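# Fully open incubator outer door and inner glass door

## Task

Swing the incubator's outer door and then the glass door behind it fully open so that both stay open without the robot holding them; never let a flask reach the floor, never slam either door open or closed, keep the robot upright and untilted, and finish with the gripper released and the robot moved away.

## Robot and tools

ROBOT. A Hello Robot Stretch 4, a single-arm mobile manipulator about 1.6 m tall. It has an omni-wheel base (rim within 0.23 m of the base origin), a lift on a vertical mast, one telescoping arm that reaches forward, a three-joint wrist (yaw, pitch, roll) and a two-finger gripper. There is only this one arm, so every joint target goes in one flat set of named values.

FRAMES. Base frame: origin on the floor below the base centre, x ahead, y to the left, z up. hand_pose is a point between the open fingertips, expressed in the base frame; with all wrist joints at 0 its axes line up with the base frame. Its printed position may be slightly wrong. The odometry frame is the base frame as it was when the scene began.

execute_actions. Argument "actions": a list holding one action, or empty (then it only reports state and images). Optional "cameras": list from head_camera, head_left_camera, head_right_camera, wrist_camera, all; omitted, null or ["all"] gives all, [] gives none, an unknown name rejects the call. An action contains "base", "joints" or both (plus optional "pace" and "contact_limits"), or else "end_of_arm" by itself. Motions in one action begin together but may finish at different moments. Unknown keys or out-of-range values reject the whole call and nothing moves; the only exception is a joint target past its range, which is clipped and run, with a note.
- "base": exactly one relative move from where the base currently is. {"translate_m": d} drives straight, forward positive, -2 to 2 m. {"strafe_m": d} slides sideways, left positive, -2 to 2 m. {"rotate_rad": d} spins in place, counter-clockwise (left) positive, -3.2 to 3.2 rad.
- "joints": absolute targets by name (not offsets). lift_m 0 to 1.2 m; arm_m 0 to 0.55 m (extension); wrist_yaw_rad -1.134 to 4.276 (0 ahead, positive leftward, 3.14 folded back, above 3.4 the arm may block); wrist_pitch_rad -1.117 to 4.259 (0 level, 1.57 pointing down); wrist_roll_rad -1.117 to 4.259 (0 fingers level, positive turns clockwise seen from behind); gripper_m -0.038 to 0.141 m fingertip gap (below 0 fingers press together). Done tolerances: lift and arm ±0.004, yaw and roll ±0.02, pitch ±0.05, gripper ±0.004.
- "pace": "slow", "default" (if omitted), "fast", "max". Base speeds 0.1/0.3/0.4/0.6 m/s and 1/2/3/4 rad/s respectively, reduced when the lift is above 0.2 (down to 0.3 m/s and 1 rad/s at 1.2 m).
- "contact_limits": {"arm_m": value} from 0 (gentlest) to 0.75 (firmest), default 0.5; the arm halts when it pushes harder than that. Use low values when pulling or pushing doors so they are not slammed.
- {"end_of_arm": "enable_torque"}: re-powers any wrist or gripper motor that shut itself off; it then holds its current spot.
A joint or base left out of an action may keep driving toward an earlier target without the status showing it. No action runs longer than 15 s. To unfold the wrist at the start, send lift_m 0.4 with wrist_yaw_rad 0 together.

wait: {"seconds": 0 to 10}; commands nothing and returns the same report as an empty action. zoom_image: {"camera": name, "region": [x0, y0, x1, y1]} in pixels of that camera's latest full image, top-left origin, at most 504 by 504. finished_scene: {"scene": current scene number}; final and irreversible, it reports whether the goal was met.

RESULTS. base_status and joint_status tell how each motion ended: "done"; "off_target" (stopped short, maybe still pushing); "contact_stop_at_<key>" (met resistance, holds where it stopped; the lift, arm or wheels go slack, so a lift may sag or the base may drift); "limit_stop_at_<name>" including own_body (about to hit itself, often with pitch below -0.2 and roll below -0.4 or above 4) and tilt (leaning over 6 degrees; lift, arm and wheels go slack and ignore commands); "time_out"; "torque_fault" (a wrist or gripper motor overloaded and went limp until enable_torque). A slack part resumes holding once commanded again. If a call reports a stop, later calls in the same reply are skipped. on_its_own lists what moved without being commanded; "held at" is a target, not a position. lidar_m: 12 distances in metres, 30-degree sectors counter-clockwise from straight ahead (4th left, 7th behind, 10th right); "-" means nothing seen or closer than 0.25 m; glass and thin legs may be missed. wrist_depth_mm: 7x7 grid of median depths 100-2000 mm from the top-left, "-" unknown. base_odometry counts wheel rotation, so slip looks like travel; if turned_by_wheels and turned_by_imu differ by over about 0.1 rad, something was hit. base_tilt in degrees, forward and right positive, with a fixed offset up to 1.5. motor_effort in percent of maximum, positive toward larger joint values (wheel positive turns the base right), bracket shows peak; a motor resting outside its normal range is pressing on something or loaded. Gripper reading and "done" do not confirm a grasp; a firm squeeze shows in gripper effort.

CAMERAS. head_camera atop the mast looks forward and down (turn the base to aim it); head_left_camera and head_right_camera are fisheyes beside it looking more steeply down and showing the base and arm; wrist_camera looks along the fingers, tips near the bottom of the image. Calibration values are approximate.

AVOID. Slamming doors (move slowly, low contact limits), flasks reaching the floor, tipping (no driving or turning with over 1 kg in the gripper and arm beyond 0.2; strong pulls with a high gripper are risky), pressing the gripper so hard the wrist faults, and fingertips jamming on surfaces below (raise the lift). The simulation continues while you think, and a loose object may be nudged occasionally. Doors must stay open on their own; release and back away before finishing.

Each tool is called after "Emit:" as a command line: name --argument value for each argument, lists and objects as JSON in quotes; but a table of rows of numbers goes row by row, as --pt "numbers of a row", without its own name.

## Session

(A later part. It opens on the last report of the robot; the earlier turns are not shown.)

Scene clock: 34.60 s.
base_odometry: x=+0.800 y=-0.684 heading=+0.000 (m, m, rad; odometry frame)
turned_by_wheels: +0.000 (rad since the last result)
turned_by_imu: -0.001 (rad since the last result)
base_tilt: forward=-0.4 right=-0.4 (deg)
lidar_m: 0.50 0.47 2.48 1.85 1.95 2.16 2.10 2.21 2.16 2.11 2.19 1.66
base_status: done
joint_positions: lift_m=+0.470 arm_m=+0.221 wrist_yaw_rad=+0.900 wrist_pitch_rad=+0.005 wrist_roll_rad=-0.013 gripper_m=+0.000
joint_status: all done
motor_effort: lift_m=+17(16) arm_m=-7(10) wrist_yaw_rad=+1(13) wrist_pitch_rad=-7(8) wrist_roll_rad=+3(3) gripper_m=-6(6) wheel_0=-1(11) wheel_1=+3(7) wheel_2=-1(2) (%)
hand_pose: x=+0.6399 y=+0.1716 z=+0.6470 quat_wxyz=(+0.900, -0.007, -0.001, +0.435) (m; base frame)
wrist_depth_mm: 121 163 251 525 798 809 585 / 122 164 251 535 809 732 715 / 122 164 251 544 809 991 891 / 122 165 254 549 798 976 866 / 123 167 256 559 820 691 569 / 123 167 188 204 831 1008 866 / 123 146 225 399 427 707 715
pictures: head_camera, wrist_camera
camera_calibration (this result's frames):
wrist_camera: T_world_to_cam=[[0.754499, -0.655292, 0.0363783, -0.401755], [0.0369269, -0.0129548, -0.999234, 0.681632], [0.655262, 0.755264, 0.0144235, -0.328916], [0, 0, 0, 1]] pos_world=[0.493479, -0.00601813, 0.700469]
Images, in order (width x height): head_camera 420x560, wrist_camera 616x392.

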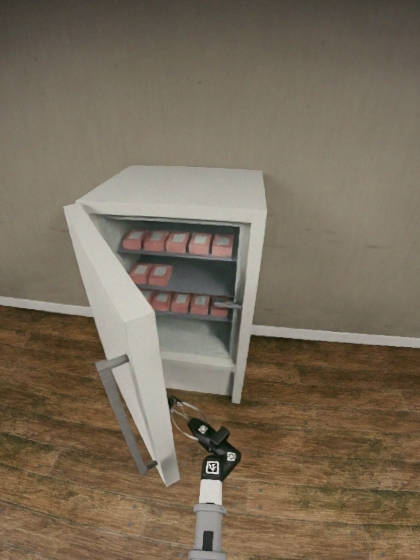

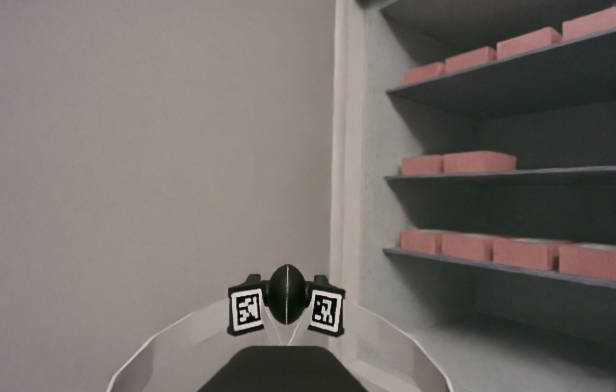

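Emit:
execute_actions --actions '[{"base": {"strafe_m": 0.25}, "joints": {"arm_m": 0.16}, "pace": "slow"}]' --cameras '["head_camera", "head_left_camera"]'

Scene clock: 38.50 s.
base_odometry: x=+0.800 y=-0.434 heading=+0.000 (m, m, rad; odometry frame)
turned_by_wheels: +0.000 (rad since the last result)
turned_by_imu: -0.002 (rad since the last result)
base_tilt: forward=-0.3 right=-0.3 (deg)
lidar_m: 1.03 0.37 2.43 1.59 1.67 2.13 2.09 2.20 2.42 2.36 2.20 1.06
base_status: done
joint_positions: lift_m=+0.470 arm_m=+0.161 wrist_yaw_rad=+0.900 wrist_pitch_rad=+0.005 wrist_roll_rad=-0.013 gripper_m=+0.000
joint_status: all done
motor_effort: lift_m=+16(16) arm_m=-7(6) wrist_yaw_rad=+1(24) wrist_pitch_rad=-8(7) wrist_roll_rad=+2(2) gripper_m=-5(6) wheel_0=-2(7) wheel_1=+0(4) wheel_2=-1(1) (%)
hand_pose: x=+0.5799 y=+0.1716 z=+0.6470 quat_wxyz=(+0.900, -0.007, -0.001, +0.435) (m; base frame)
wrist_depth_mm: 143 170 213 283 421 661 759 / 142 171 213 285 424 661 699 / 143 172 214 285 427 661 741 / 143 171 215 285 424 654 788 / 143 172 216 286 427 654 647 / 143 173 188 204 430 647 809 / 144 159 202 256 258 654 707
pictures: head_camera, head_left_camera
Images, in order (width x height): head_camera 420x560, head_left_camera 420x672.

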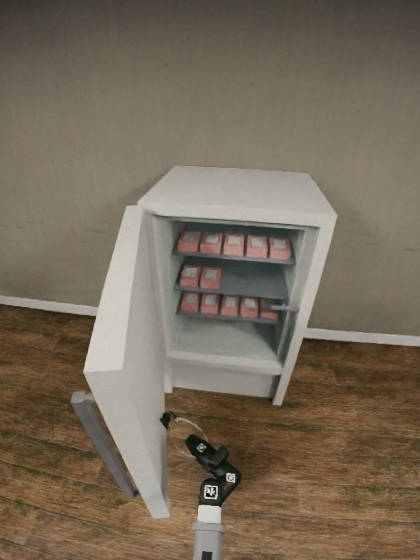

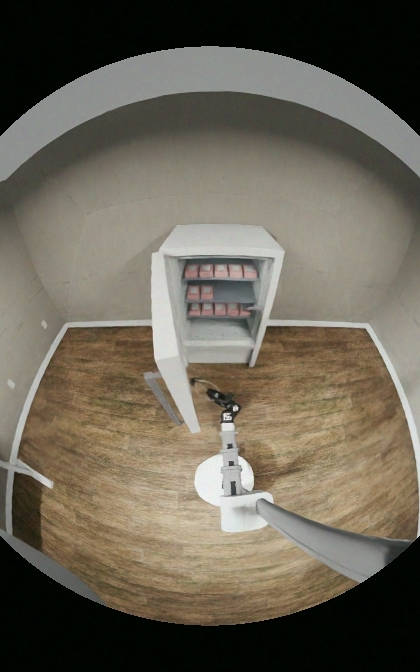

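Emit:
execute_actions --actions '[{"base": {"strafe_m": 0.12}, "pace": "slow"}]' --cameras '["head_camera", "head_left_camera"]'

Scene clock: 40.93 s.
base_odometry: x=+0.800 y=-0.314 heading=+0.000 (m, m, rad; odometry frame)
turned_by_wheels: +0.000 (rad since the last result)
turned_by_imu: -0.001 (rad since the last result)
base_tilt: forward=-0.2 right=-0.3 (deg)
lidar_m: 0.72 0.39 2.30 1.50 1.54 2.11 2.07 2.17 2.54 2.47 2.22 1.07
base_status: done
joint_positions: lift_m=+0.470 arm_m=+0.161 wrist_yaw_rad=+0.900 wrist_pitch_rad=+0.005 wrist_roll_rad=-0.013 gripper_m=+0.000
joint_status: not commanded
motor_effort: lift_m=+17(17) arm_m=-7(7) wrist_yaw_rad=+1(11) wrist_pitch_rad=-7(8) wrist_roll_rad=+2(1) gripper_m=-6(5) wheel_0=-2(3) wheel_1=+1(5) wheel_2=-1(2) (%)
hand_pose: x=+0.5799 y=+0.1716 z=+0.6470 quat_wxyz=(+0.900, -0.007, -0.001, +0.435) (m; base frame)
wrist_depth_mm: 184 209 242 287 349 455 564 / 184 209 243 287 351 455 559 / 184 211 242 287 351 455 564 / 184 210 242 290 353 452 564 / 185 210 243 289 353 466 569 / 186 210 187 203 355 462 559 / 185 198 232 272 244 459 564
pictures: head_camera, head_left_camera
Images, in order (width x height): head_camera 420x560, head_left_camera 420x672.

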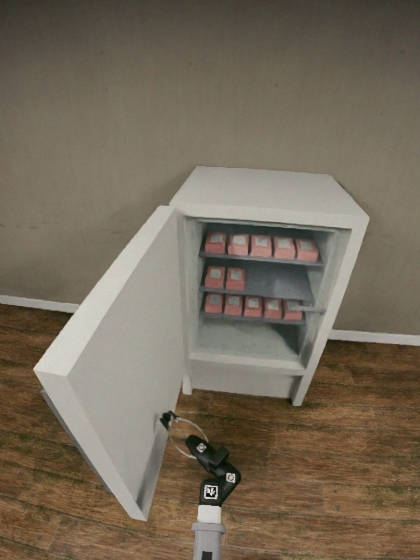

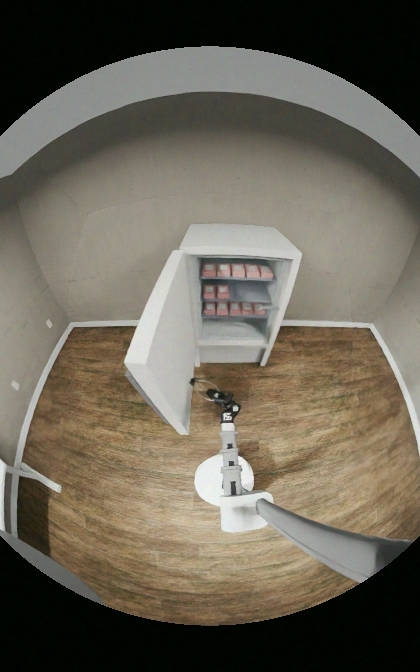

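Emit:
execute_actions --actions '[{"base": {"strafe_m": 0.13}, "pace": "slow"}]' --cameras '["head_camera", "head_left_camera"]'

Scene clock: 43.53 s.
base_odometry: x=+0.800 y=-0.184 heading=+0.000 (m, m, rad; odometry frame)
turned_by_wheels: +0.000 (rad since the last result)
turned_by_imu: -0.001 (rad since the last result)
base_tilt: forward=-0.2 right=-0.2 (deg)
lidar_m: 0.72 0.47 2.15 1.38 1.43 2.05 2.05 2.17 2.68 2.60 2.23 1.07
base_status: done
joint_positions: lift_m=+0.470 arm_m=+0.161 wrist_yaw_rad=+0.900 wrist_pitch_rad=+0.005 wrist_roll_rad=-0.013 gripper_m=+0.000
joint_status: not commanded
motor_effort: lift_m=+17(17) arm_m=-6(7) wrist_yaw_rad=+1(18) wrist_pitch_rad=-8(8) wrist_roll_rad=+1(2) gripper_m=-5(5) wheel_0=-1(12) wheel_1=+2(2) wheel_2=-1(5) (%)
hand_pose: x=+0.5798 y=+0.1716 z=+0.6470 quat_wxyz=(+0.900, -0.007, -0.001, +0.435) (m; base frame)
wrist_depth_mm: 238 257 277 298 329 359 392 / 241 257 277 301 327 362 392 / 240 258 277 300 327 362 392 / 241 258 277 300 325 359 399 / 241 258 278 300 327 359 397 / 239 258 187 204 327 362 394 / 239 250 273 293 238 359 394
pictures: head_camera, head_left_camera
Images, in order (width x height): head_camera 420x560, head_left_camera 420x672.

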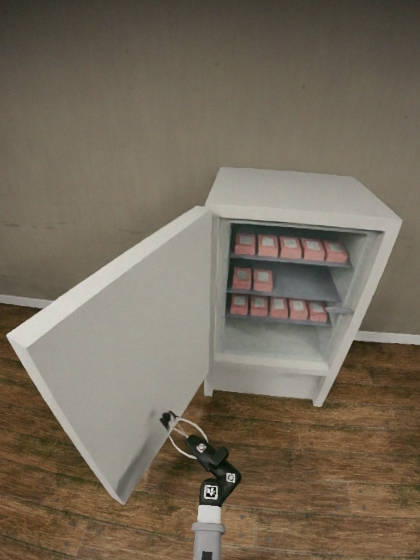

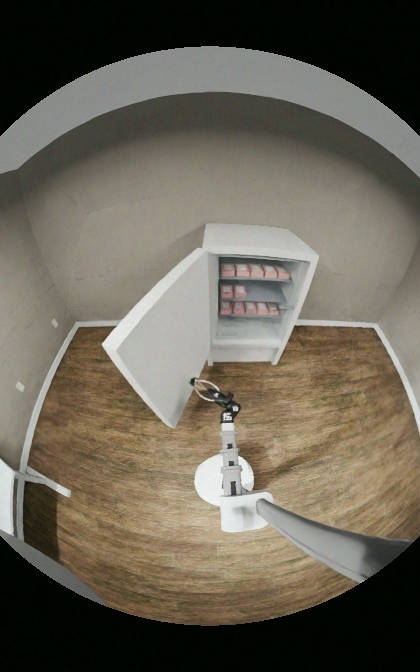

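Emit:
execute_actions --actions '[{"base": {"strafe_m": 0.12}, "joints": {"arm_m": 0.2}, "pace": "slow", "contact_limits": {"arm_m": 0.2}}]' --cameras '["head_camera", "head_left_camera"]'

Scene clock: 46.20 s.
base_odometry: x=+0.800 y=-0.064 heading=-0.003 (m, m, rad; odometry frame)
turned_by_wheels: -0.002 (rad since the last result)
turned_by_imu: -0.079 (rad since the last result)
base_tilt: forward=-0.3 right=-0.3 (deg)
lidar_m: 0.64 0.43 2.11 1.40 1.28 1.71 2.05 2.16 2.82 2.71 2.40 1.09
base_status: done
joint_positions: lift_m=+0.470 arm_m=+0.198 wrist_yaw_rad=+0.888 wrist_pitch_rad=+0.005 wrist_roll_rad=-0.013 gripper_m=+0.000
joint_status: all done
on_its_own: wrist_yaw_rad is at rest, and its effort (+33) is outside its rest range (-13 to +13)
motor_effort: lift_m=+17(17) arm_m=+10(14) wrist_yaw_rad=+33(34) wrist_pitch_rad=-7(8) wrist_roll_rad=+1(2) gripper_m=-4(6) wheel_0=-15(15) wheel_1=+1(10) wheel_2=-15(21) (%)
contact_limits: arm_m 0.2
hand_pose: x=+0.6190 y=+0.1687 z=+0.6470 quat_wxyz=(+0.903, -0.007, -0.001, +0.430) (m; base frame)
wrist_depth_mm: 184 200 220 244 271 307 353 / 184 200 220 245 273 310 353 / 184 200 220 243 272 312 351 / 184 200 220 244 271 310 351 / 184 201 220 243 272 312 353 / 185 200 189 196 273 310 353 / 185 194 215 235 264 312 353
pictures: head_camera, head_left_camera
Images, in order (width x height): head_camera 420x560, head_left_camera 420x672.

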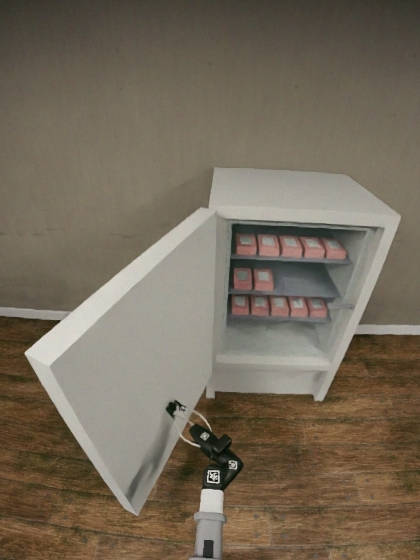

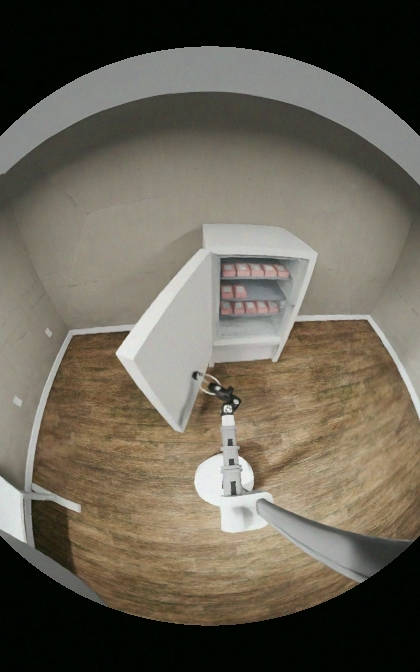

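Emit:
execute_actions --actions '[{"base": {"strafe_m": -0.45}, "joints": {"wrist_yaw_rad": 0, "lift_m": 0.53, "gripper_m": 0.06}, "pace": "fast"}]'

Scene clock: 48.60 s.
base_odometry: x=+0.799 y=-0.515 heading=-0.003 (m, m, rad; odometry frame)
turned_by_wheels: +0.000 (rad since the last result)
turned_by_imu: +0.001 (rad since the last result)
base_tilt: forward=-0.3 right=-0.3 (deg)
lidar_m: 1.05 0.85 0.77 1.73 1.73 2.12 2.06 2.11 2.35 2.25 2.35 1.73
base_status: done
joint_positions: lift_m=+0.530 arm_m=+0.199 wrist_yaw_rad=+0.000 wrist_pitch_rad=+0.005 wrist_roll_rad=-0.013 gripper_m=+0.060
joint_status: all done
motor_effort: lift_m=+22(23) arm_m=+6(10) wrist_yaw_rad=-1(29) wrist_pitch_rad=-8(11) wrist_roll_rad=+2(2) gripper_m=-2(3) wheel_0=-2(11) wheel_1=+1(15) wheel_2=-1(12) (%)
hand_pose: x=+0.6583 y=-0.0874 z=+0.7066 quat_wxyz=(+1.000, -0.007, +0.002, +0.000) (m; base frame)
wrist_depth_mm: 707 768 768 707 1281 1308 1336 / 723 750 931 699 1308 1336 1366 / 768 1025 1138 699 1308 1308 1366 / 715 1060 1138 699 1255 1308 1366 / 715 778 820 715 1281 1336 1308 / 778 1078 200 707 202 1308 1336 / 741 741 798 149 1255 1308 1308
pictures: head_camera, head_left_camera, head_right_camera, wrist_camera
camera_calibration (this result's frames):
wrist_camera: T_world_to_cam=[[-0.0439472, -0.998371, 0.0363808, -0.0918585], [0.0127751, -0.0369746, -0.999235, 0.750921], [0.998952, -0.0434488, 0.0143792, -0.442281], [0, 0, 0, 1]] pos_world=[0.428187, -0.0831604, 0.760048]
Images, in order (width x height): head_camera 420x560, head_left_camera 420x672, head_right_camera 420x672, wrist_camera 616x392.

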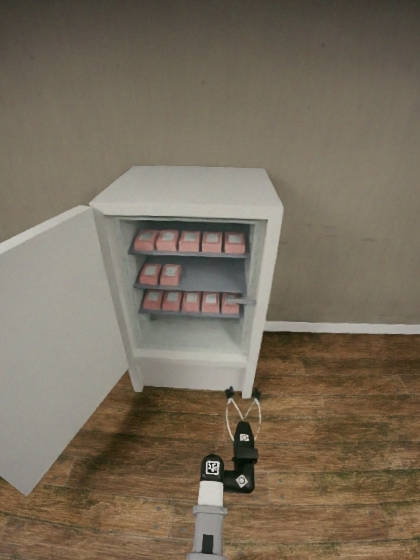

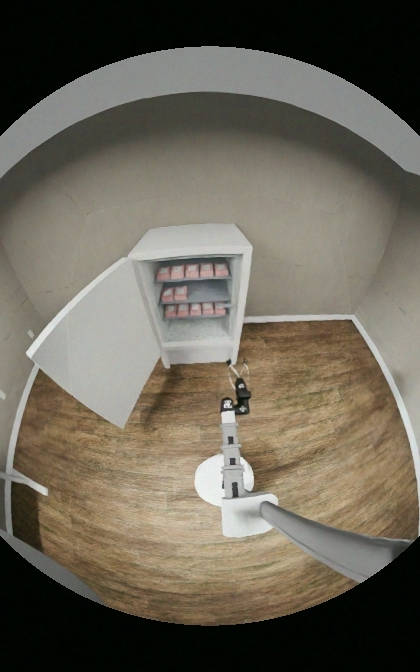

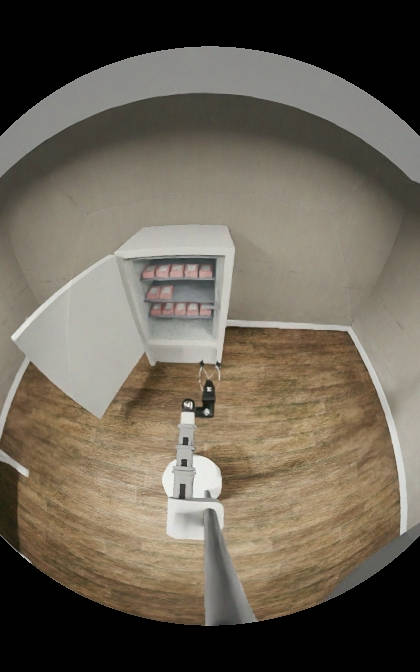

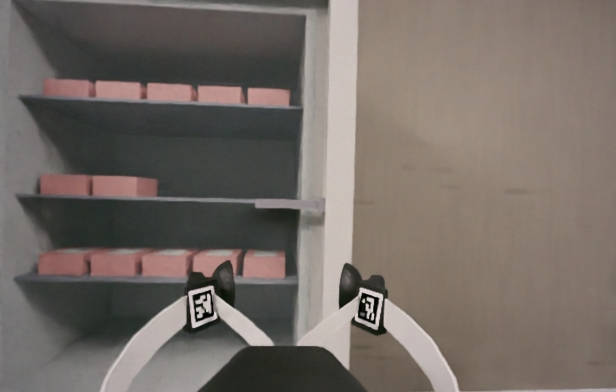

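Emit:
zoom_image --camera "wrist_camera" --region '[220, 150, 380, 260]'

Emit:
zoom_image --camera "head_camera" --region '[190, 250, 300, 350]'

Region (220, 150, 380, 260) of wrist_camera's 616x392 image, scaled by 3.150; it fills the top 346 rows of this view, and the rest is white.

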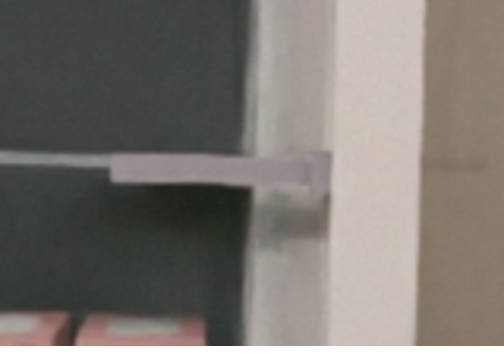

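Region (190, 250, 300, 350) of head_camera's 420x560 image, scaled by 4.582, with more detail than that image has; it fills the top 458 rows of this view, and the rest is white.

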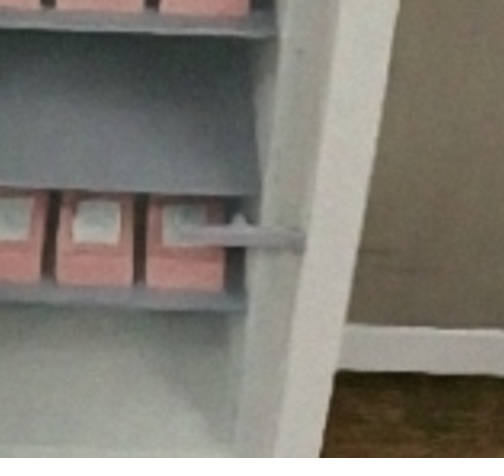

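Emit:
execute_actions --actions '[{"joints": {"arm_m": 0.45, "lift_m": 0.56}, "pace": "fast", "contact_limits": {"arm_m": 0.2}}]' --cameras '["head_camera", "wrist_camera"]'

Scene clock: 50.67 s.
base_odometry: x=+0.799 y=-0.515 heading=-0.003 (m, m, rad; odometry frame)
turned_by_wheels: +0.000 (rad since the last result)
turned_by_imu: +0.000 (rad since the last result)
base_tilt: forward=-0.3 right=-0.3 (deg)
lidar_m: 1.05 0.85 0.77 1.71 1.73 2.14 2.07 2.13 2.35 2.25 2.32 1.73
base_status: not commanded
joint_positions: lift_m=+0.560 arm_m=+0.449 wrist_yaw_rad=+0.000 wrist_pitch_rad=+0.005 wrist_roll_rad=-0.013 gripper_m=+0.060
joint_status: all done
motor_effort: lift_m=+22(24) arm_m=+6(8) wrist_yaw_rad=+0(1) wrist_pitch_rad=-8(8) wrist_roll_rad=+2(1) gripper_m=-4(4) wheel_0=-2(2) wheel_1=+1(1) wheel_2=-1(0) (%)
contact_limits: arm_m 0.2
hand_pose: x=+0.9083 y=-0.0874 z=+0.7366 quat_wxyz=(+1.000, -0.007, +0.002, +0.000) (m; base frame)
wrist_depth_mm: 661 668 699 574 407 1042 1060 / 500 496 496 477 404 1060 1060 / 732 842 878 500 1025 1042 1078 / 504 854 878 477 1025 1060 1042 / 778 866 878 445 1042 1060 1060 / 480 492 200 449 202 1060 1060 / 741 778 798 149 404 1042 1060
pictures: head_camera, wrist_camera
camera_calibration (this result's frames):
wrist_camera: T_world_to_cam=[[-0.0439031, -0.998373, 0.0363759, -0.0819876], [0.0128902, -0.0369741, -0.999233, 0.777603], [0.998953, -0.0434005, 0.0144925, -0.692492], [0, 0, 0, 1]] pos_world=[0.678144, -0.0831576, 0.790025]
Images, in order (width x height): head_camera 420x560, wrist_camera 616x392.

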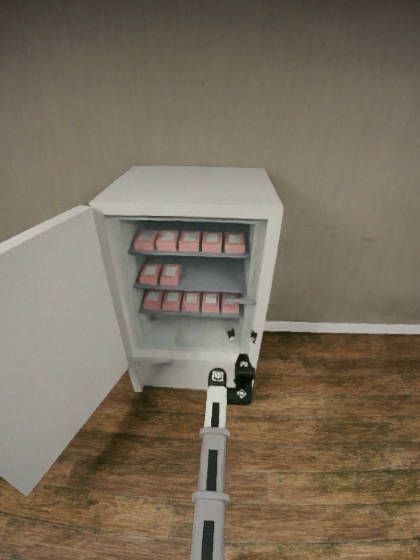

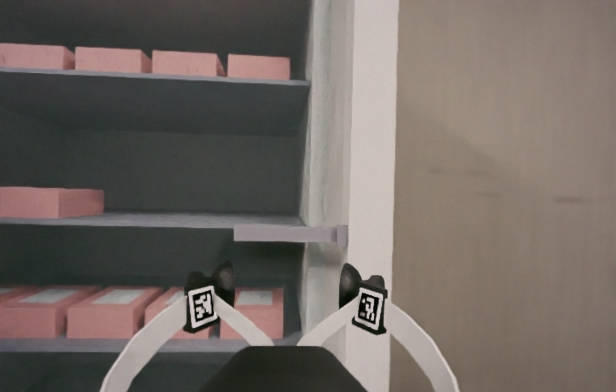

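Emit:
zoom_image --camera "wrist_camera" --region '[200, 180, 400, 300]'

Region (200, 180, 400, 300) of wrist_camera's 616x392 image, scaled by 2.520; it fills the top 302 rows of this view, and the rest is white.

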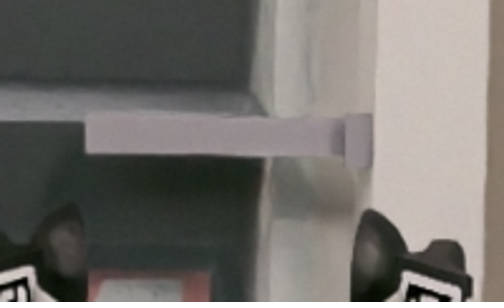

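Emit:
execute_actions --actions '[{"base": {"translate_m": 0.1}, "joints": {"lift_m": 0.574, "wrist_roll_rad": 1.57, "gripper_m": 0.07}}]' --cameras '["head_camera", "wrist_camera"]'

Scene clock: 52.83 s.
base_odometry: x=+0.899 y=-0.515 heading=-0.003 (m, m, rad; odometry frame)
turned_by_wheels: +0.000 (rad since the last result)
turned_by_imu: +0.000 (rad since the last result)
base_tilt: forward=-0.2 right=-0.4 (deg)
lidar_m: 0.94 0.83 0.73 1.75 1.75 2.24 2.15 2.21 2.36 2.26 2.25 1.63
base_status: done
joint_positions: lift_m=+0.574 arm_m=+0.449 wrist_yaw_rad=+0.000 wrist_pitch_rad=+0.005 wrist_roll_rad=+1.570 gripper_m=+0.070
joint_status: all done
motor_effort: lift_m=+22(23) arm_m=+6(6) wrist_yaw_rad=-1(1) wrist_pitch_rad=-7(7) wrist_roll_rad=+3(10) gripper_m=-3(3) wheel_0=-1(2) wheel_1=+2(5) wheel_2=+1(8) (%)
hand_pose: x=+0.9083 y=-0.0874 z=+0.7506 quat_wxyz=(+0.708, +0.707, +0.002, -0.002) (m; base frame)
wrist_depth_mm: 891 891 904 917 946 960 946 / 878 891 917 931 931 946 946 / 289 293 296 301 307 309 314 / 332 340 342 306 353 357 362 / 496 415 768 798 410 627 459 / 500 418 200 788 219 654 477 / 500 384 768 146 407 621 480
pictures: head_camera, wrist_camera
camera_calibration (this result's frames):
wrist_camera: T_world_to_cam=[[-0.0490675, -0.0241157, -0.998504, 0.784068], [0.0173727, 0.999537, -0.0249944, 0.146814], [0.998644, -0.0185731, -0.0486259, -0.642879], [0, 0, 0, 1]] pos_world=[0.677929, -0.139778, 0.755304]
Images, in order (width x height): head_camera 420x560, wrist_camera 616x392.

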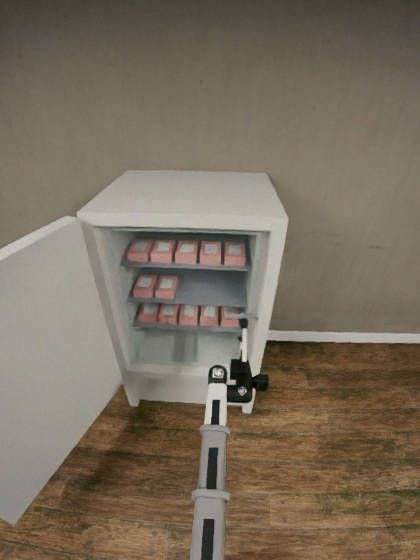

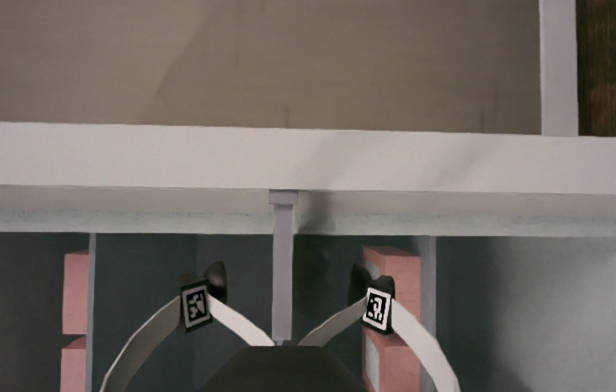

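Emit:
execute_actions --actions '[{"base": {"strafe_m": 0.005}, "joints": {"arm_m": 0.54, "lift_m": 0.578, "gripper_m": 0.055}, "contact_limits": {"arm_m": 0.15}}]' --cameras '["wrist_camera"]'

Scene clock: 54.43 s.
base_odometry: x=+0.899 y=-0.510 heading=-0.003 (m, m, rad; odometry frame)
turned_by_wheels: +0.000 (rad since the last result)
turned_by_imu: +0.000 (rad since the last result)
base_tilt: forward=-0.1 right=-0.3 (deg)
lidar_m: 0.95 0.81 0.72 1.73 1.74 2.25 2.17 2.22 2.36 2.26 2.26 1.63
base_status: done
joint_positions: lift_m=+0.578 arm_m=+0.539 wrist_yaw_rad=-0.001 wrist_pitch_rad=+0.005 wrist_roll_rad=+1.570 gripper_m=+0.055
joint_status: all done
motor_effort: lift_m=+22(22) arm_m=+7(13) wrist_yaw_rad=+2(2) wrist_pitch_rad=-7(7) wrist_roll_rad=+4(3) gripper_m=-4(1) wheel_0=+1(10) wheel_1=-2(4) wheel_2=+0(1) (%)
contact_limits: arm_m 0.15
hand_pose: x=+0.9980 y=-0.0876 z=+0.7547 quat_wxyz=(+0.708, +0.707, +0.001, -0.002) (m; base frame)
wrist_depth_mm: 778 820 809 831 842 854 854 / 204 809 831 820 842 854 866 / 202 205 207 210 213 216 218 / 249 250 254 220 262 265 268 / 301 410 707 699 421 327 462 / 297 410 195 691 202 322 484 / 297 382 676 148 379 320 480
pictures: wrist_camera
camera_calibration (this result's frames):
wrist_camera: T_world_to_cam=[[-0.0488233, -0.0240368, -0.998518, 0.792305], [0.0181461, 0.999524, -0.0249483, 0.144771], [0.998643, -0.0193373, -0.0483639, -0.732527], [0, 0, 0, 1]] pos_world=[0.767588, -0.139823, 0.759315]
Images, in order (width x height): wrist_camera 616x392.

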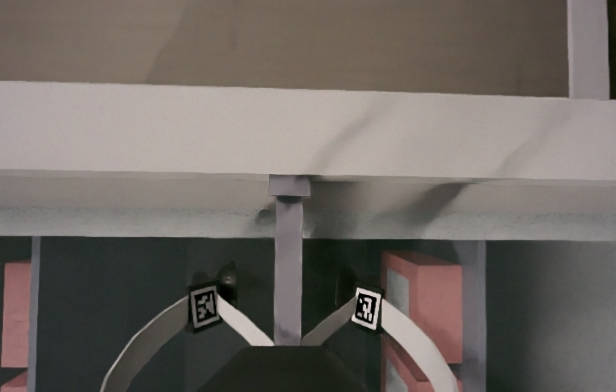

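Emit:
execute_actions --actions '[{"joints": {"gripper_m": -0.005}}]' --cameras '["wrist_camera"]'

Scene clock: 56.00 s.
base_odometry: x=+0.899 y=-0.510 heading=-0.003 (m, m, rad; odometry frame)
turned_by_wheels: +0.000 (rad since the last result)
turned_by_imu: +0.000 (rad since the last result)
base_tilt: forward=-0.3 right=-0.4 (deg)
lidar_m: 0.93 0.82 0.72 1.76 1.73 2.25 2.17 2.24 2.37 2.26 2.27 1.62
base_status: not commanded
joint_positions: lift_m=+0.578 arm_m=+0.540 wrist_yaw_rad=+0.002 wrist_pitch_rad=+0.005 wrist_roll_rad=+1.570 gripper_m=-0.004
joint_status: all done
motor_effort: lift_m=+22(22) arm_m=+2(8) wrist_yaw_rad=-7(7) wrist_pitch_rad=-8(8) wrist_roll_rad=+2(4) gripper_m=-19(19) wheel_0=-1(1) wheel_1=-2(2) wheel_2=+1(2) (%)
hand_pose: x=+0.9992 y=-0.0867 z=+0.7545 quat_wxyz=(+0.708, +0.707, +0.003, -0.001) (m; base frame)
wrist_depth_mm: 798 809 809 842 842 854 854 / 202 204 809 831 831 842 866 / 200 202 206 207 211 214 216 / 248 250 252 256 259 264 267 / 296 410 699 683 418 327 466 / 296 410 189 206 317 319 480 / 296 357 676 449 375 317 484
pictures: wrist_camera
camera_calibration (this result's frames):
wrist_camera: T_world_to_cam=[[-0.0491411, -0.0241844, -0.998499, 0.792568], [0.0151439, 0.999574, -0.0249557, 0.146894], [0.998677, -0.0163475, -0.0487539, -0.733159], [0, 0, 0, 1]] pos_world=[0.768912, -0.139649, 0.7593]
Images, in order (width x height): wrist_camera 616x392.

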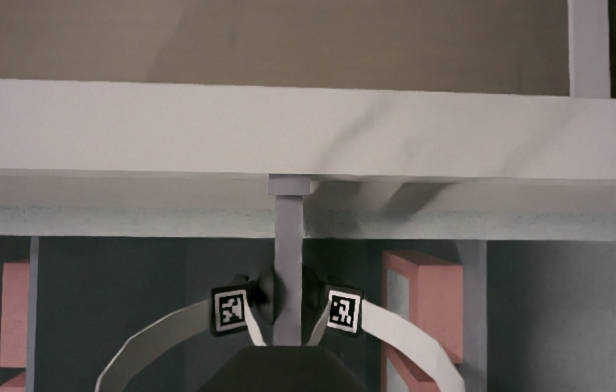

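Gripped. Try turning the latch a little.

Emit:
execute_actions --actions '[{"joints": {"wrist_roll_rad": 1.2}, "pace": "slow"}]' --cameras '["head_camera", "wrist_camera"]'

Scene clock: 57.03 s.
base_odometry: x=+0.899 y=-0.510 heading=-0.003 (m, m, rad; odometry frame)
turned_by_wheels: +0.000 (rad since the last result)
turned_by_imu: +0.000 (rad since the last result)
base_tilt: forward=-0.3 right=-0.3 (deg)
lidar_m: 0.94 0.82 0.72 1.74 1.75 2.26 2.16 2.22 2.36 2.26 2.27 1.63
base_status: not commanded
joint_positions: lift_m=+0.578 arm_m=+0.540 wrist_yaw_rad=+0.002 wrist_pitch_rad=+0.005 wrist_roll_rad=+1.204 gripper_m=-0.004
joint_status: all done
motor_effort: lift_m=+22(22) arm_m=+2(2) wrist_yaw_rad=-5(7) wrist_pitch_rad=-8(8) wrist_roll_rad=-11(12) gripper_m=-21(19) wheel_0=-1(1) wheel_1=-2(2) wheel_2=+1(2) (%)
hand_pose: x=+0.9991 y=-0.0869 z=+0.7545 quat_wxyz=(+0.824, +0.566, +0.003, -0.001) (m; base frame)
wrist_depth_mm: 200 203 820 831 842 866 866 / 245 204 206 209 854 854 866 / 277 250 225 208 212 854 854 / 300 397 254 248 212 213 216 / 300 484 691 258 259 262 216 / 325 488 188 212 260 265 266 / 366 512 691 211 317 517 445
pictures: head_camera, wrist_camera
camera_calibration (this result's frames):
wrist_camera: T_world_to_cam=[[-0.0481435, -0.379213, -0.924056, 0.704544], [0.0141198, 0.924778, -0.380245, 0.409671], [0.998741, -0.0313538, -0.0391677, -0.741711], [0, 0, 0, 1]] pos_world=[0.768912, -0.134939, 0.777762]
Images, in order (width x height): head_camera 420x560, wrist_camera 616x392.

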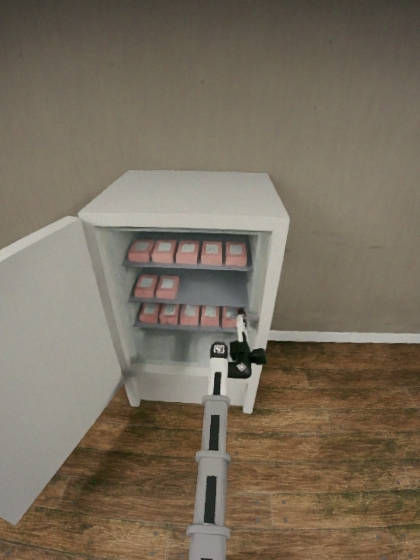

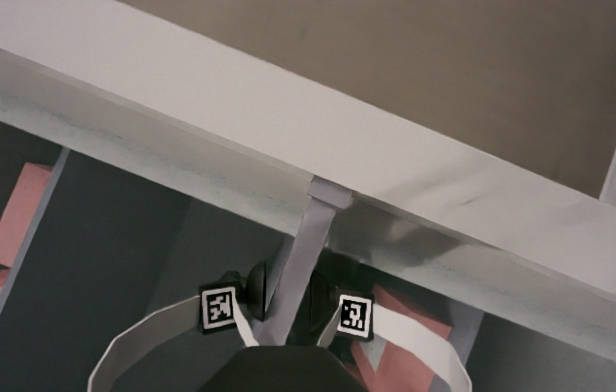

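Emit:
execute_actions --actions '[{"joints": {"wrist_roll_rad": 2.1}, "pace": "slow"}]' --cameras '["head_camera", "wrist_camera"]'

Scene clock: 58.47 s.
base_odometry: x=+0.899 y=-0.510 heading=-0.003 (m, m, rad; odometry frame)
turned_by_wheels: +0.000 (rad since the last result)
turned_by_imu: +0.000 (rad since the last result)
base_tilt: forward=-0.2 right=-0.4 (deg)
lidar_m: 0.94 0.82 0.71 1.76 1.73 2.27 2.15 2.22 2.36 2.26 2.26 1.61
base_status: not commanded
joint_positions: lift_m=+0.578 arm_m=+0.540 wrist_yaw_rad=+0.001 wrist_pitch_rad=+0.002 wrist_roll_rad=+2.098 gripper_m=-0.005
joint_status: all done
motor_effort: lift_m=+22(22) arm_m=+2(2) wrist_yaw_rad=-2(5) wrist_pitch_rad=+0(8) wrist_roll_rad=+7(7) gripper_m=-13(20) wheel_0=-1(1) wheel_1=-2(2) wheel_2=+1(1) (%)
hand_pose: x=+0.9990 y=-0.0872 z=+0.7553 quat_wxyz=(+0.498, +0.867, +0.001, -0.001) (m; base frame)
wrist_depth_mm: 798 809 831 842 213 215 270 / 798 820 820 208 212 266 394 / 798 798 206 209 262 549 459 / 202 203 209 257 364 591 508 / 200 249 254 707 683 319 569 / 246 250 189 203 683 317 615 / 248 306 500 212 691 334 319
pictures: head_camera, wrist_camera
camera_calibration (this result's frames):
wrist_camera: T_world_to_cam=[[-0.0465838, 0.48296, -0.874402, 0.741283], [0.0181836, 0.875618, 0.482662, -0.249854], [0.998749, 0.00658443, -0.0495716, -0.730434], [0, 0, 0, 1]] pos_world=[0.768595, -0.134424, 0.732566]
Images, in order (width x height): head_camera 420x560, wrist_camera 616x392.

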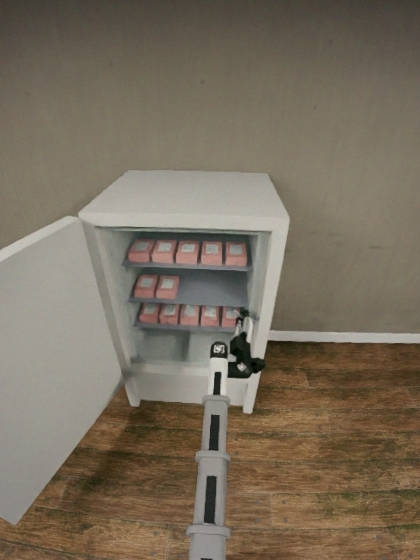

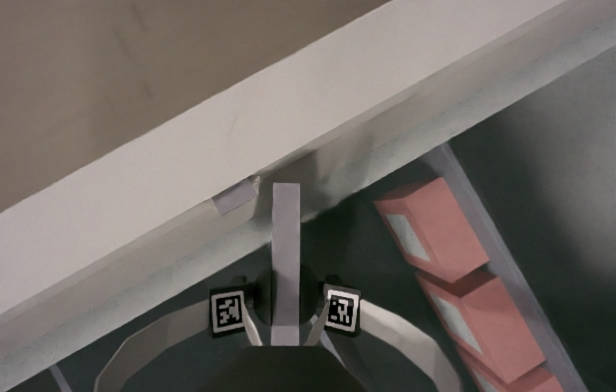

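Emit:
execute_actions --actions '[{"joints": {"wrist_roll_rad": 3.1}}]' --cameras '["head_camera", "wrist_camera"]'

Scene clock: 60.03 s.
base_odometry: x=+0.899 y=-0.510 heading=-0.003 (m, m, rad; odometry frame)
turned_by_wheels: +0.000 (rad since the last result)
turned_by_imu: -0.001 (rad since the last result)
base_tilt: forward=-0.2 right=-0.3 (deg)
lidar_m: 0.94 0.82 0.73 1.76 1.75 2.25 2.16 2.23 2.36 2.24 2.25 1.65
base_status: not commanded
joint_positions: lift_m=+0.578 arm_m=+0.540 wrist_yaw_rad=-0.003 wrist_pitch_rad=-0.002 wrist_roll_rad=+3.098 gripper_m=-0.005
joint_status: all done
motor_effort: lift_m=+21(22) arm_m=+2(2) wrist_yaw_rad=+9(10) wrist_pitch_rad=+12(13) wrist_roll_rad=+7(11) gripper_m=-13(15) wheel_0=-2(2) wheel_1=-2(2) wheel_2=-1(1) (%)
hand_pose: x=+0.9987 y=-0.0884 z=+0.7567 quat_wxyz=(+0.022, +1.000, -0.002, +0.001) (m; base frame)
wrist_depth_mm: 820 204 256 615 640 621 603 / 809 204 255 315 317 317 319 / 809 204 255 459 353 330 319 / 809 204 255 699 707 707 699 / 798 204 254 293 399 445 517 / 809 203 186 212 699 707 668 / 809 204 253 211 504 569 585
pictures: head_camera, wrist_camera
camera_calibration (this result's frames):
wrist_camera: T_world_to_cam=[[-0.0406663, 0.996978, -0.0661881, 0.171004], [0.0158083, 0.0668766, 0.997636, -0.708291], [0.999048, 0.0395238, -0.0184802, -0.750907], [0, 0, 0, 1]] pos_world=[0.768343, -0.0934403, 0.704058]
Images, in order (width x height): head_camera 420x560, wrist_camera 616x392.

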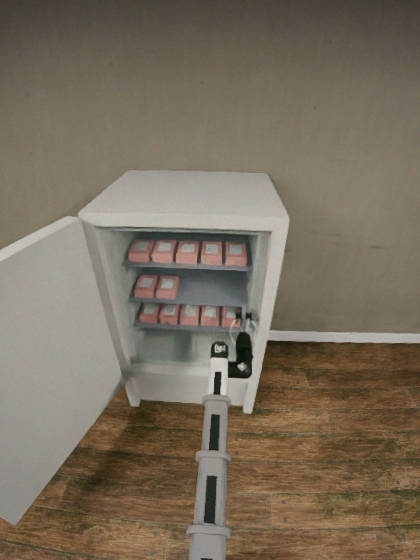

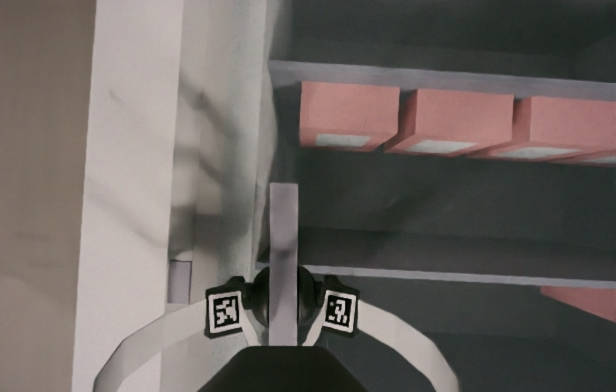

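Emit:
execute_actions --actions '[{"joints": {"arm_m": 0.48, "lift_m": 0.582}, "pace": "slow"}]' --cameras '["head_camera", "wrist_camera"]'

Scene clock: 62.20 s.
base_odometry: x=+0.899 y=-0.510 heading=-0.003 (m, m, rad; odometry frame)
turned_by_wheels: +0.000 (rad since the last result)
turned_by_imu: +0.000 (rad since the last result)
base_tilt: forward=-0.2 right=-0.3 (deg)
lidar_m: 0.94 0.81 0.72 1.75 1.74 2.27 2.17 2.22 2.36 2.25 2.26 1.64
base_status: not commanded
joint_positions: lift_m=+0.582 arm_m=+0.481 wrist_yaw_rad=+0.000 wrist_pitch_rad=+0.003 wrist_roll_rad=+3.099 gripper_m=-0.005
joint_status: all done
motor_effort: lift_m=+22(21) arm_m=-7(6) wrist_yaw_rad=+0(10) wrist_pitch_rad=-2(13) wrist_roll_rad=+5(7) gripper_m=-15(16) wheel_0=-2(3) wheel_1=-2(2) wheel_2=-1(1) (%)
hand_pose: x=+0.9406 y=-0.0873 z=+0.7592 quat_wxyz=(+0.021, +1.000, +0.000, -0.001) (m; base frame)
wrist_depth_mm: 866 866 315 609 627 615 597 / 878 264 314 549 768 768 691 / 842 263 312 415 377 377 379 / 866 263 314 741 759 768 683 / 854 260 312 384 544 615 525 / 854 260 185 212 759 759 621 / 866 258 296 377 512 569 574
pictures: head_camera, wrist_camera
camera_calibration (this result's frames):
wrist_camera: T_world_to_cam=[[-0.0447553, 0.996857, -0.0653702, 0.170935], [0.0204295, 0.0663353, 0.997588, -0.71427], [0.998789, 0.0433119, -0.0233342, -0.688651], [0, 0, 0, 1]] pos_world=[0.710059, -0.0931895, 0.707652]
Images, in order (width x height): head_camera 420x560, wrist_camera 616x392.

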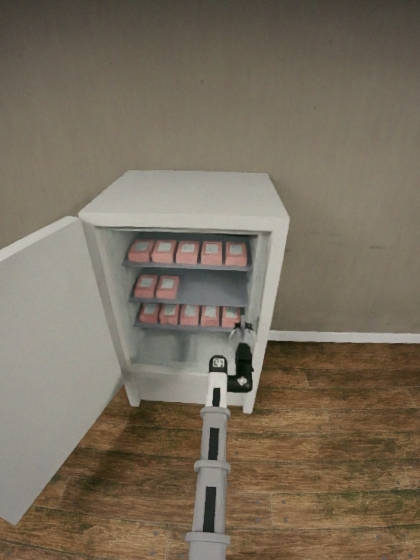

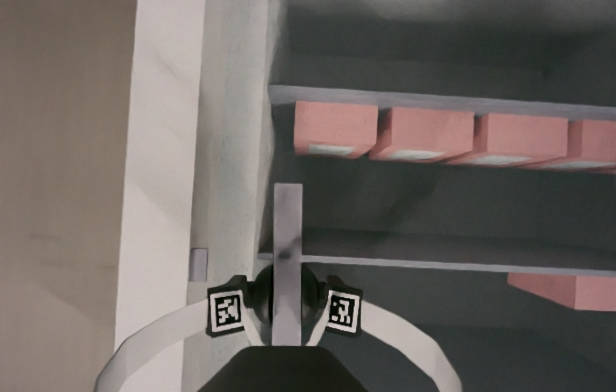

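Emit:
execute_actions --actions '[{"base": {"strafe_m": 0.022}, "joints": {"arm_m": 0.39}}]' --cameras '["wrist_camera"]'

Scene clock: 63.60 s.
base_odometry: x=+0.899 y=-0.488 heading=-0.003 (m, m, rad; odometry frame)
turned_by_wheels: +0.000 (rad since the last result)
turned_by_imu: -0.001 (rad since the last result)
base_tilt: forward=-0.2 right=-0.3 (deg)
lidar_m: 0.95 0.78 0.69 1.72 1.74 2.26 2.16 2.24 2.40 2.27 2.26 1.63
base_status: done
joint_positions: lift_m=+0.582 arm_m=+0.391 wrist_yaw_rad=+0.000 wrist_pitch_rad=+0.003 wrist_roll_rad=+3.099 gripper_m=-0.005
joint_status: all done
motor_effort: lift_m=+22(22) arm_m=-6(6) wrist_yaw_rad=+0(24) wrist_pitch_rad=-2(3) wrist_roll_rad=+4(5) gripper_m=-17(16) wheel_0=-1(7) wheel_1=+0(7) wheel_2=-2(5) (%)
hand_pose: x=+0.8505 y=-0.0875 z=+0.7591 quat_wxyz=(+0.021, +1.000, +0.000, -0.002) (m; base frame)
wrist_depth_mm: 946 960 404 634 634 615 603 / 960 976 404 842 842 854 676 / 960 960 402 462 473 469 473 / 946 946 402 842 842 842 647 / 931 946 399 647 854 603 525 / 931 931 186 208 842 820 634 / 931 347 384 220 517 580 580
pictures: wrist_camera
camera_calibration (this result's frames):
wrist_camera: T_world_to_cam=[[-0.0443157, 0.9969, -0.0650049, 0.166382], [0.0209032, 0.0659798, 0.997602, -0.712737], [0.998799, 0.0428507, -0.0237624, -0.598389], [0, 0, 0, 1]] pos_world=[0.619942, -0.0931986, 0.707624]
Images, in order (width x height): wrist_camera 616x392.

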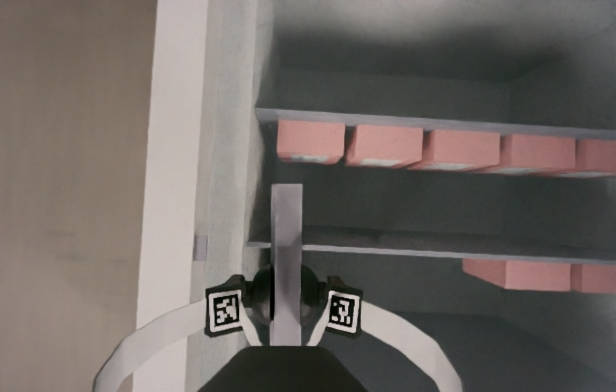

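Emit:
execute_actions --actions '[{"base": {"strafe_m": 0.04}, "joints": {"arm_m": 0.30}}]' --cameras '["wrist_camera"]'

Scene clock: 64.97 s.
base_odometry: x=+0.899 y=-0.448 heading=-0.004 (m, m, rad; odometry frame)
turned_by_wheels: -0.001 (rad since the last result)
turned_by_imu: -0.001 (rad since the last result)
base_tilt: forward=-0.3 right=-0.1 (deg)
lidar_m: 0.94 0.75 0.66 1.70 1.68 2.26 2.17 2.24 2.43 2.32 2.30 1.01
base_status: done
joint_positions: lift_m=+0.582 arm_m=+0.301 wrist_yaw_rad=-0.002 wrist_pitch_rad=+0.004 wrist_roll_rad=+3.099 gripper_m=-0.004
joint_status: all done
motor_effort: lift_m=+22(22) arm_m=-6(8) wrist_yaw_rad=+5(26) wrist_pitch_rad=-4(4) wrist_roll_rad=+4(5) gripper_m=-17(18) wheel_0=-1(10) wheel_1=-2(12) wheel_2=-3(5) (%)
hand_pose: x=+0.7603 y=-0.0880 z=+0.7589 quat_wxyz=(+0.021, +1.000, -0.001, -0.002) (m; base frame)
wrist_depth_mm: 1060 1042 492 654 627 609 580 / 1060 1060 496 931 931 820 615 / 1042 1042 492 559 549 580 580 / 1042 1025 492 946 946 820 585 / 1042 1025 496 521 931 564 554 / 1025 1025 187 216 866 798 603 / 1060 436 480 221 549 574 554
pictures: wrist_camera
camera_calibration (this result's frames):
wrist_camera: T_world_to_cam=[[-0.0425647, 0.996978, -0.0649806, 0.161548], [0.0214526, 0.0659366, 0.997593, -0.711108], [0.998863, 0.0410682, -0.0241944, -0.508176], [0, 0, 0, 1]] pos_world=[0.52973, -0.0933015, 0.707599]
Images, in order (width x height): wrist_camera 616x392.

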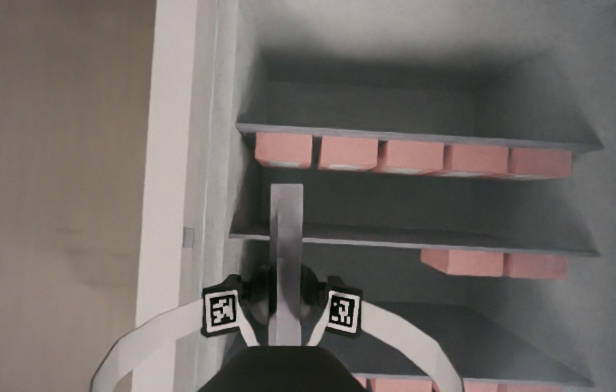

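Emit:
execute_actions --actions '[{"base": {"strafe_m": 0.045}, "joints": {"arm_m": 0.22}}]' --cameras '["head_camera", "wrist_camera"]'

Scene clock: 66.27 s.
base_odometry: x=+0.899 y=-0.403 heading=-0.004 (m, m, rad; odometry frame)
turned_by_wheels: +0.000 (rad since the last result)
turned_by_imu: -0.001 (rad since the last result)
base_tilt: forward=-0.2 right=-0.3 (deg)
lidar_m: 0.94 0.71 0.62 1.71 1.64 2.26 2.16 2.23 2.46 2.37 2.25 0.98
base_status: done
joint_positions: lift_m=+0.582 arm_m=+0.221 wrist_yaw_rad=+0.001 wrist_pitch_rad=+0.004 wrist_roll_rad=+3.099 gripper_m=-0.004
joint_status: all done
motor_effort: lift_m=+22(22) arm_m=-7(10) wrist_yaw_rad=-4(14) wrist_pitch_rad=-5(5) wrist_roll_rad=+3(4) gripper_m=-19(18) wheel_0=+2(11) wheel_1=-1(6) wheel_2=+0(1) (%)
hand_pose: x=+0.6807 y=-0.0870 z=+0.7588 quat_wxyz=(+0.021, +1.000, +0.001, -0.002) (m; base frame)
wrist_depth_mm: 1118 1118 591 647 627 615 591 / 1138 1098 627 946 917 759 585 / 1118 1138 627 661 1008 699 585 / 1118 530 683 1025 1025 732 574 / 1098 549 615 991 904 647 569 / 1098 549 186 208 798 750 569 / 1098 508 569 220 621 640 564
pictures: head_camera, wrist_camera
camera_calibration (this result's frames):
wrist_camera: T_world_to_cam=[[-0.0458221, 0.99684, -0.0648924, 0.159355], [0.0216708, 0.0659373, 0.997588, -0.709481], [0.998715, 0.0443053, -0.0246237, -0.427941], [0, 0, 0, 1]] pos_world=[0.450068, -0.0931105, 0.707574]
Images, in order (width x height): head_camera 420x560, wrist_camera 616x392.

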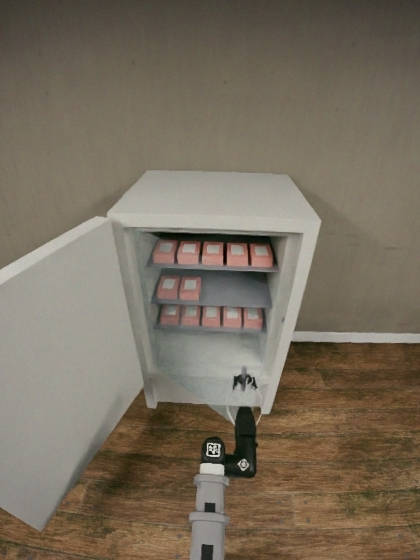

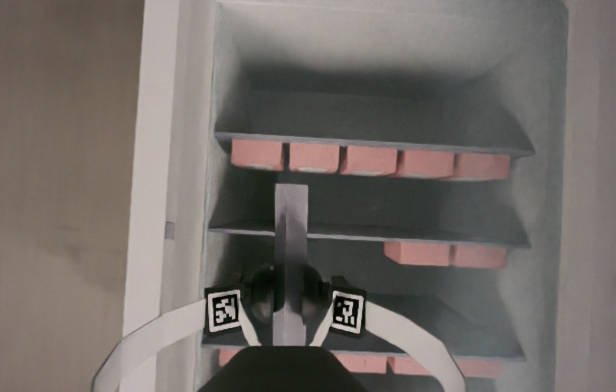

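Emit:
execute_actions --actions '[{"joints": {"gripper_m": 0.03}}]' --cameras '[]'

Emit:
execute_actions --actions '[{"joints": {"arm_m": 0.12}}]' --cameras '["head_camera", "wrist_camera"]'

Scene clock: 67.63 s.
base_odometry: x=+0.899 y=-0.403 heading=-0.004 (m, m, rad; odometry frame)
turned_by_wheels: +0.000 (rad since the last result)
turned_by_imu: +0.000 (rad since the last result)
base_tilt: forward=-0.3 right=-0.3 (deg)
lidar_m: 0.94 0.70 0.62 1.71 1.64 2.25 2.17 2.22 2.47 2.37 2.26 0.98
base_status: not commanded
joint_positions: lift_m=+0.582 arm_m=+0.221 wrist_yaw_rad=+0.000 wrist_pitch_rad=+0.005 wrist_roll_rad=+3.099 gripper_m=+0.030
joint_status: all done
motor_effort: lift_m=+22(22) arm_m=-6(7) wrist_yaw_rad=+1(4) wrist_pitch_rad=-6(7) wrist_roll_rad=+2(3) gripper_m=-4(23) wheel_0=+2(2) wheel_1=-1(1) wheel_2=+0(1) (%)
hand_pose: x=+0.6805 y=-0.0875 z=+0.7587 quat_wxyz=(+0.021, +1.000, +0.000, -0.002) (m; base frame)
wrist_depth_mm: 1118 1138 580 647 634 615 585 / 1118 1118 621 946 904 750 580 / 1118 1118 634 647 1025 699 585 / 1098 1098 668 1025 1025 741 574 / 1118 535 603 715 931 647 574 / 1098 554 190 226 878 741 574 / 1078 517 569 188 621 640 569
pictures: none
No camera images: the call's "cameras" was empty. Leave "cameras" out to get every camera's image.

Scene clock: 68.93 s.
base_odometry: x=+0.899 y=-0.403 heading=-0.004 (m, m, rad; odometry frame)
turned_by_wheels: +0.000 (rad since the last result)
turned_by_imu: +0.000 (rad since the last result)
base_tilt: forward=-0.3 right=-0.4 (deg)
lidar_m: 0.68 0.71 0.64 1.69 1.64 2.26 2.17 2.23 2.47 2.36 2.26 0.99
base_status: not commanded
joint_positions: lift_m=+0.582 arm_m=+0.121 wrist_yaw_rad=+0.000 wrist_pitch_rad=+0.005 wrist_roll_rad=+3.100 gripper_m=+0.030
joint_status: all done
motor_effort: lift_m=+22(22) arm_m=-6(5) wrist_yaw_rad=+1(1) wrist_pitch_rad=-8(7) wrist_roll_rad=+4(3) gripper_m=-4(4) wheel_0=+2(2) wheel_1=-1(1) wheel_2=+0(0) (%)
hand_pose: x=+0.5805 y=-0.0874 z=+0.7586 quat_wxyz=(+0.021, +1.000, +0.000, -0.002) (m; base frame)
wrist_depth_mm: 1205 1205 691 668 676 699 640 / 1229 1205 668 960 904 750 647 / 1255 1255 661 1098 1138 741 634 / 1229 1229 668 1118 1118 741 634 / 1205 1205 676 768 1060 715 634 / 1205 1205 190 325 878 732 627 / 1229 603 668 436 831 732 627
pictures: head_camera, wrist_camera
camera_calibration (this result's frames):
wrist_camera: T_world_to_cam=[[-0.0445402, 0.996915, -0.0646258, 0.154195], [0.0225179, 0.0656754, 0.997587, -0.70758], [0.998754, 0.0429775, -0.0253736, -0.327464], [0, 0, 0, 1]] pos_world=[0.349857, -0.0931756, 0.707528]
Images, in order (width x height): head_camera 420x560, wrist_camera 616x392.

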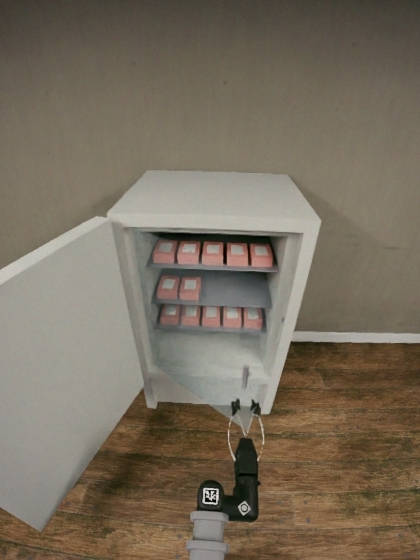

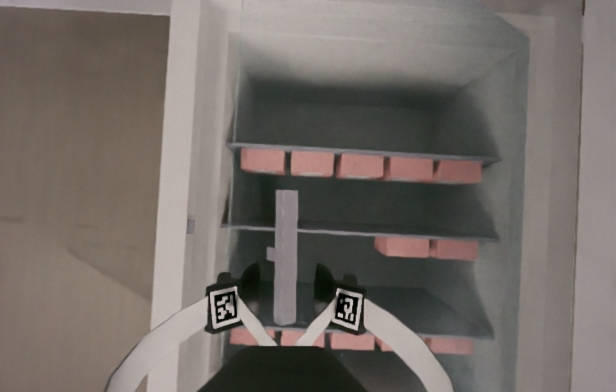

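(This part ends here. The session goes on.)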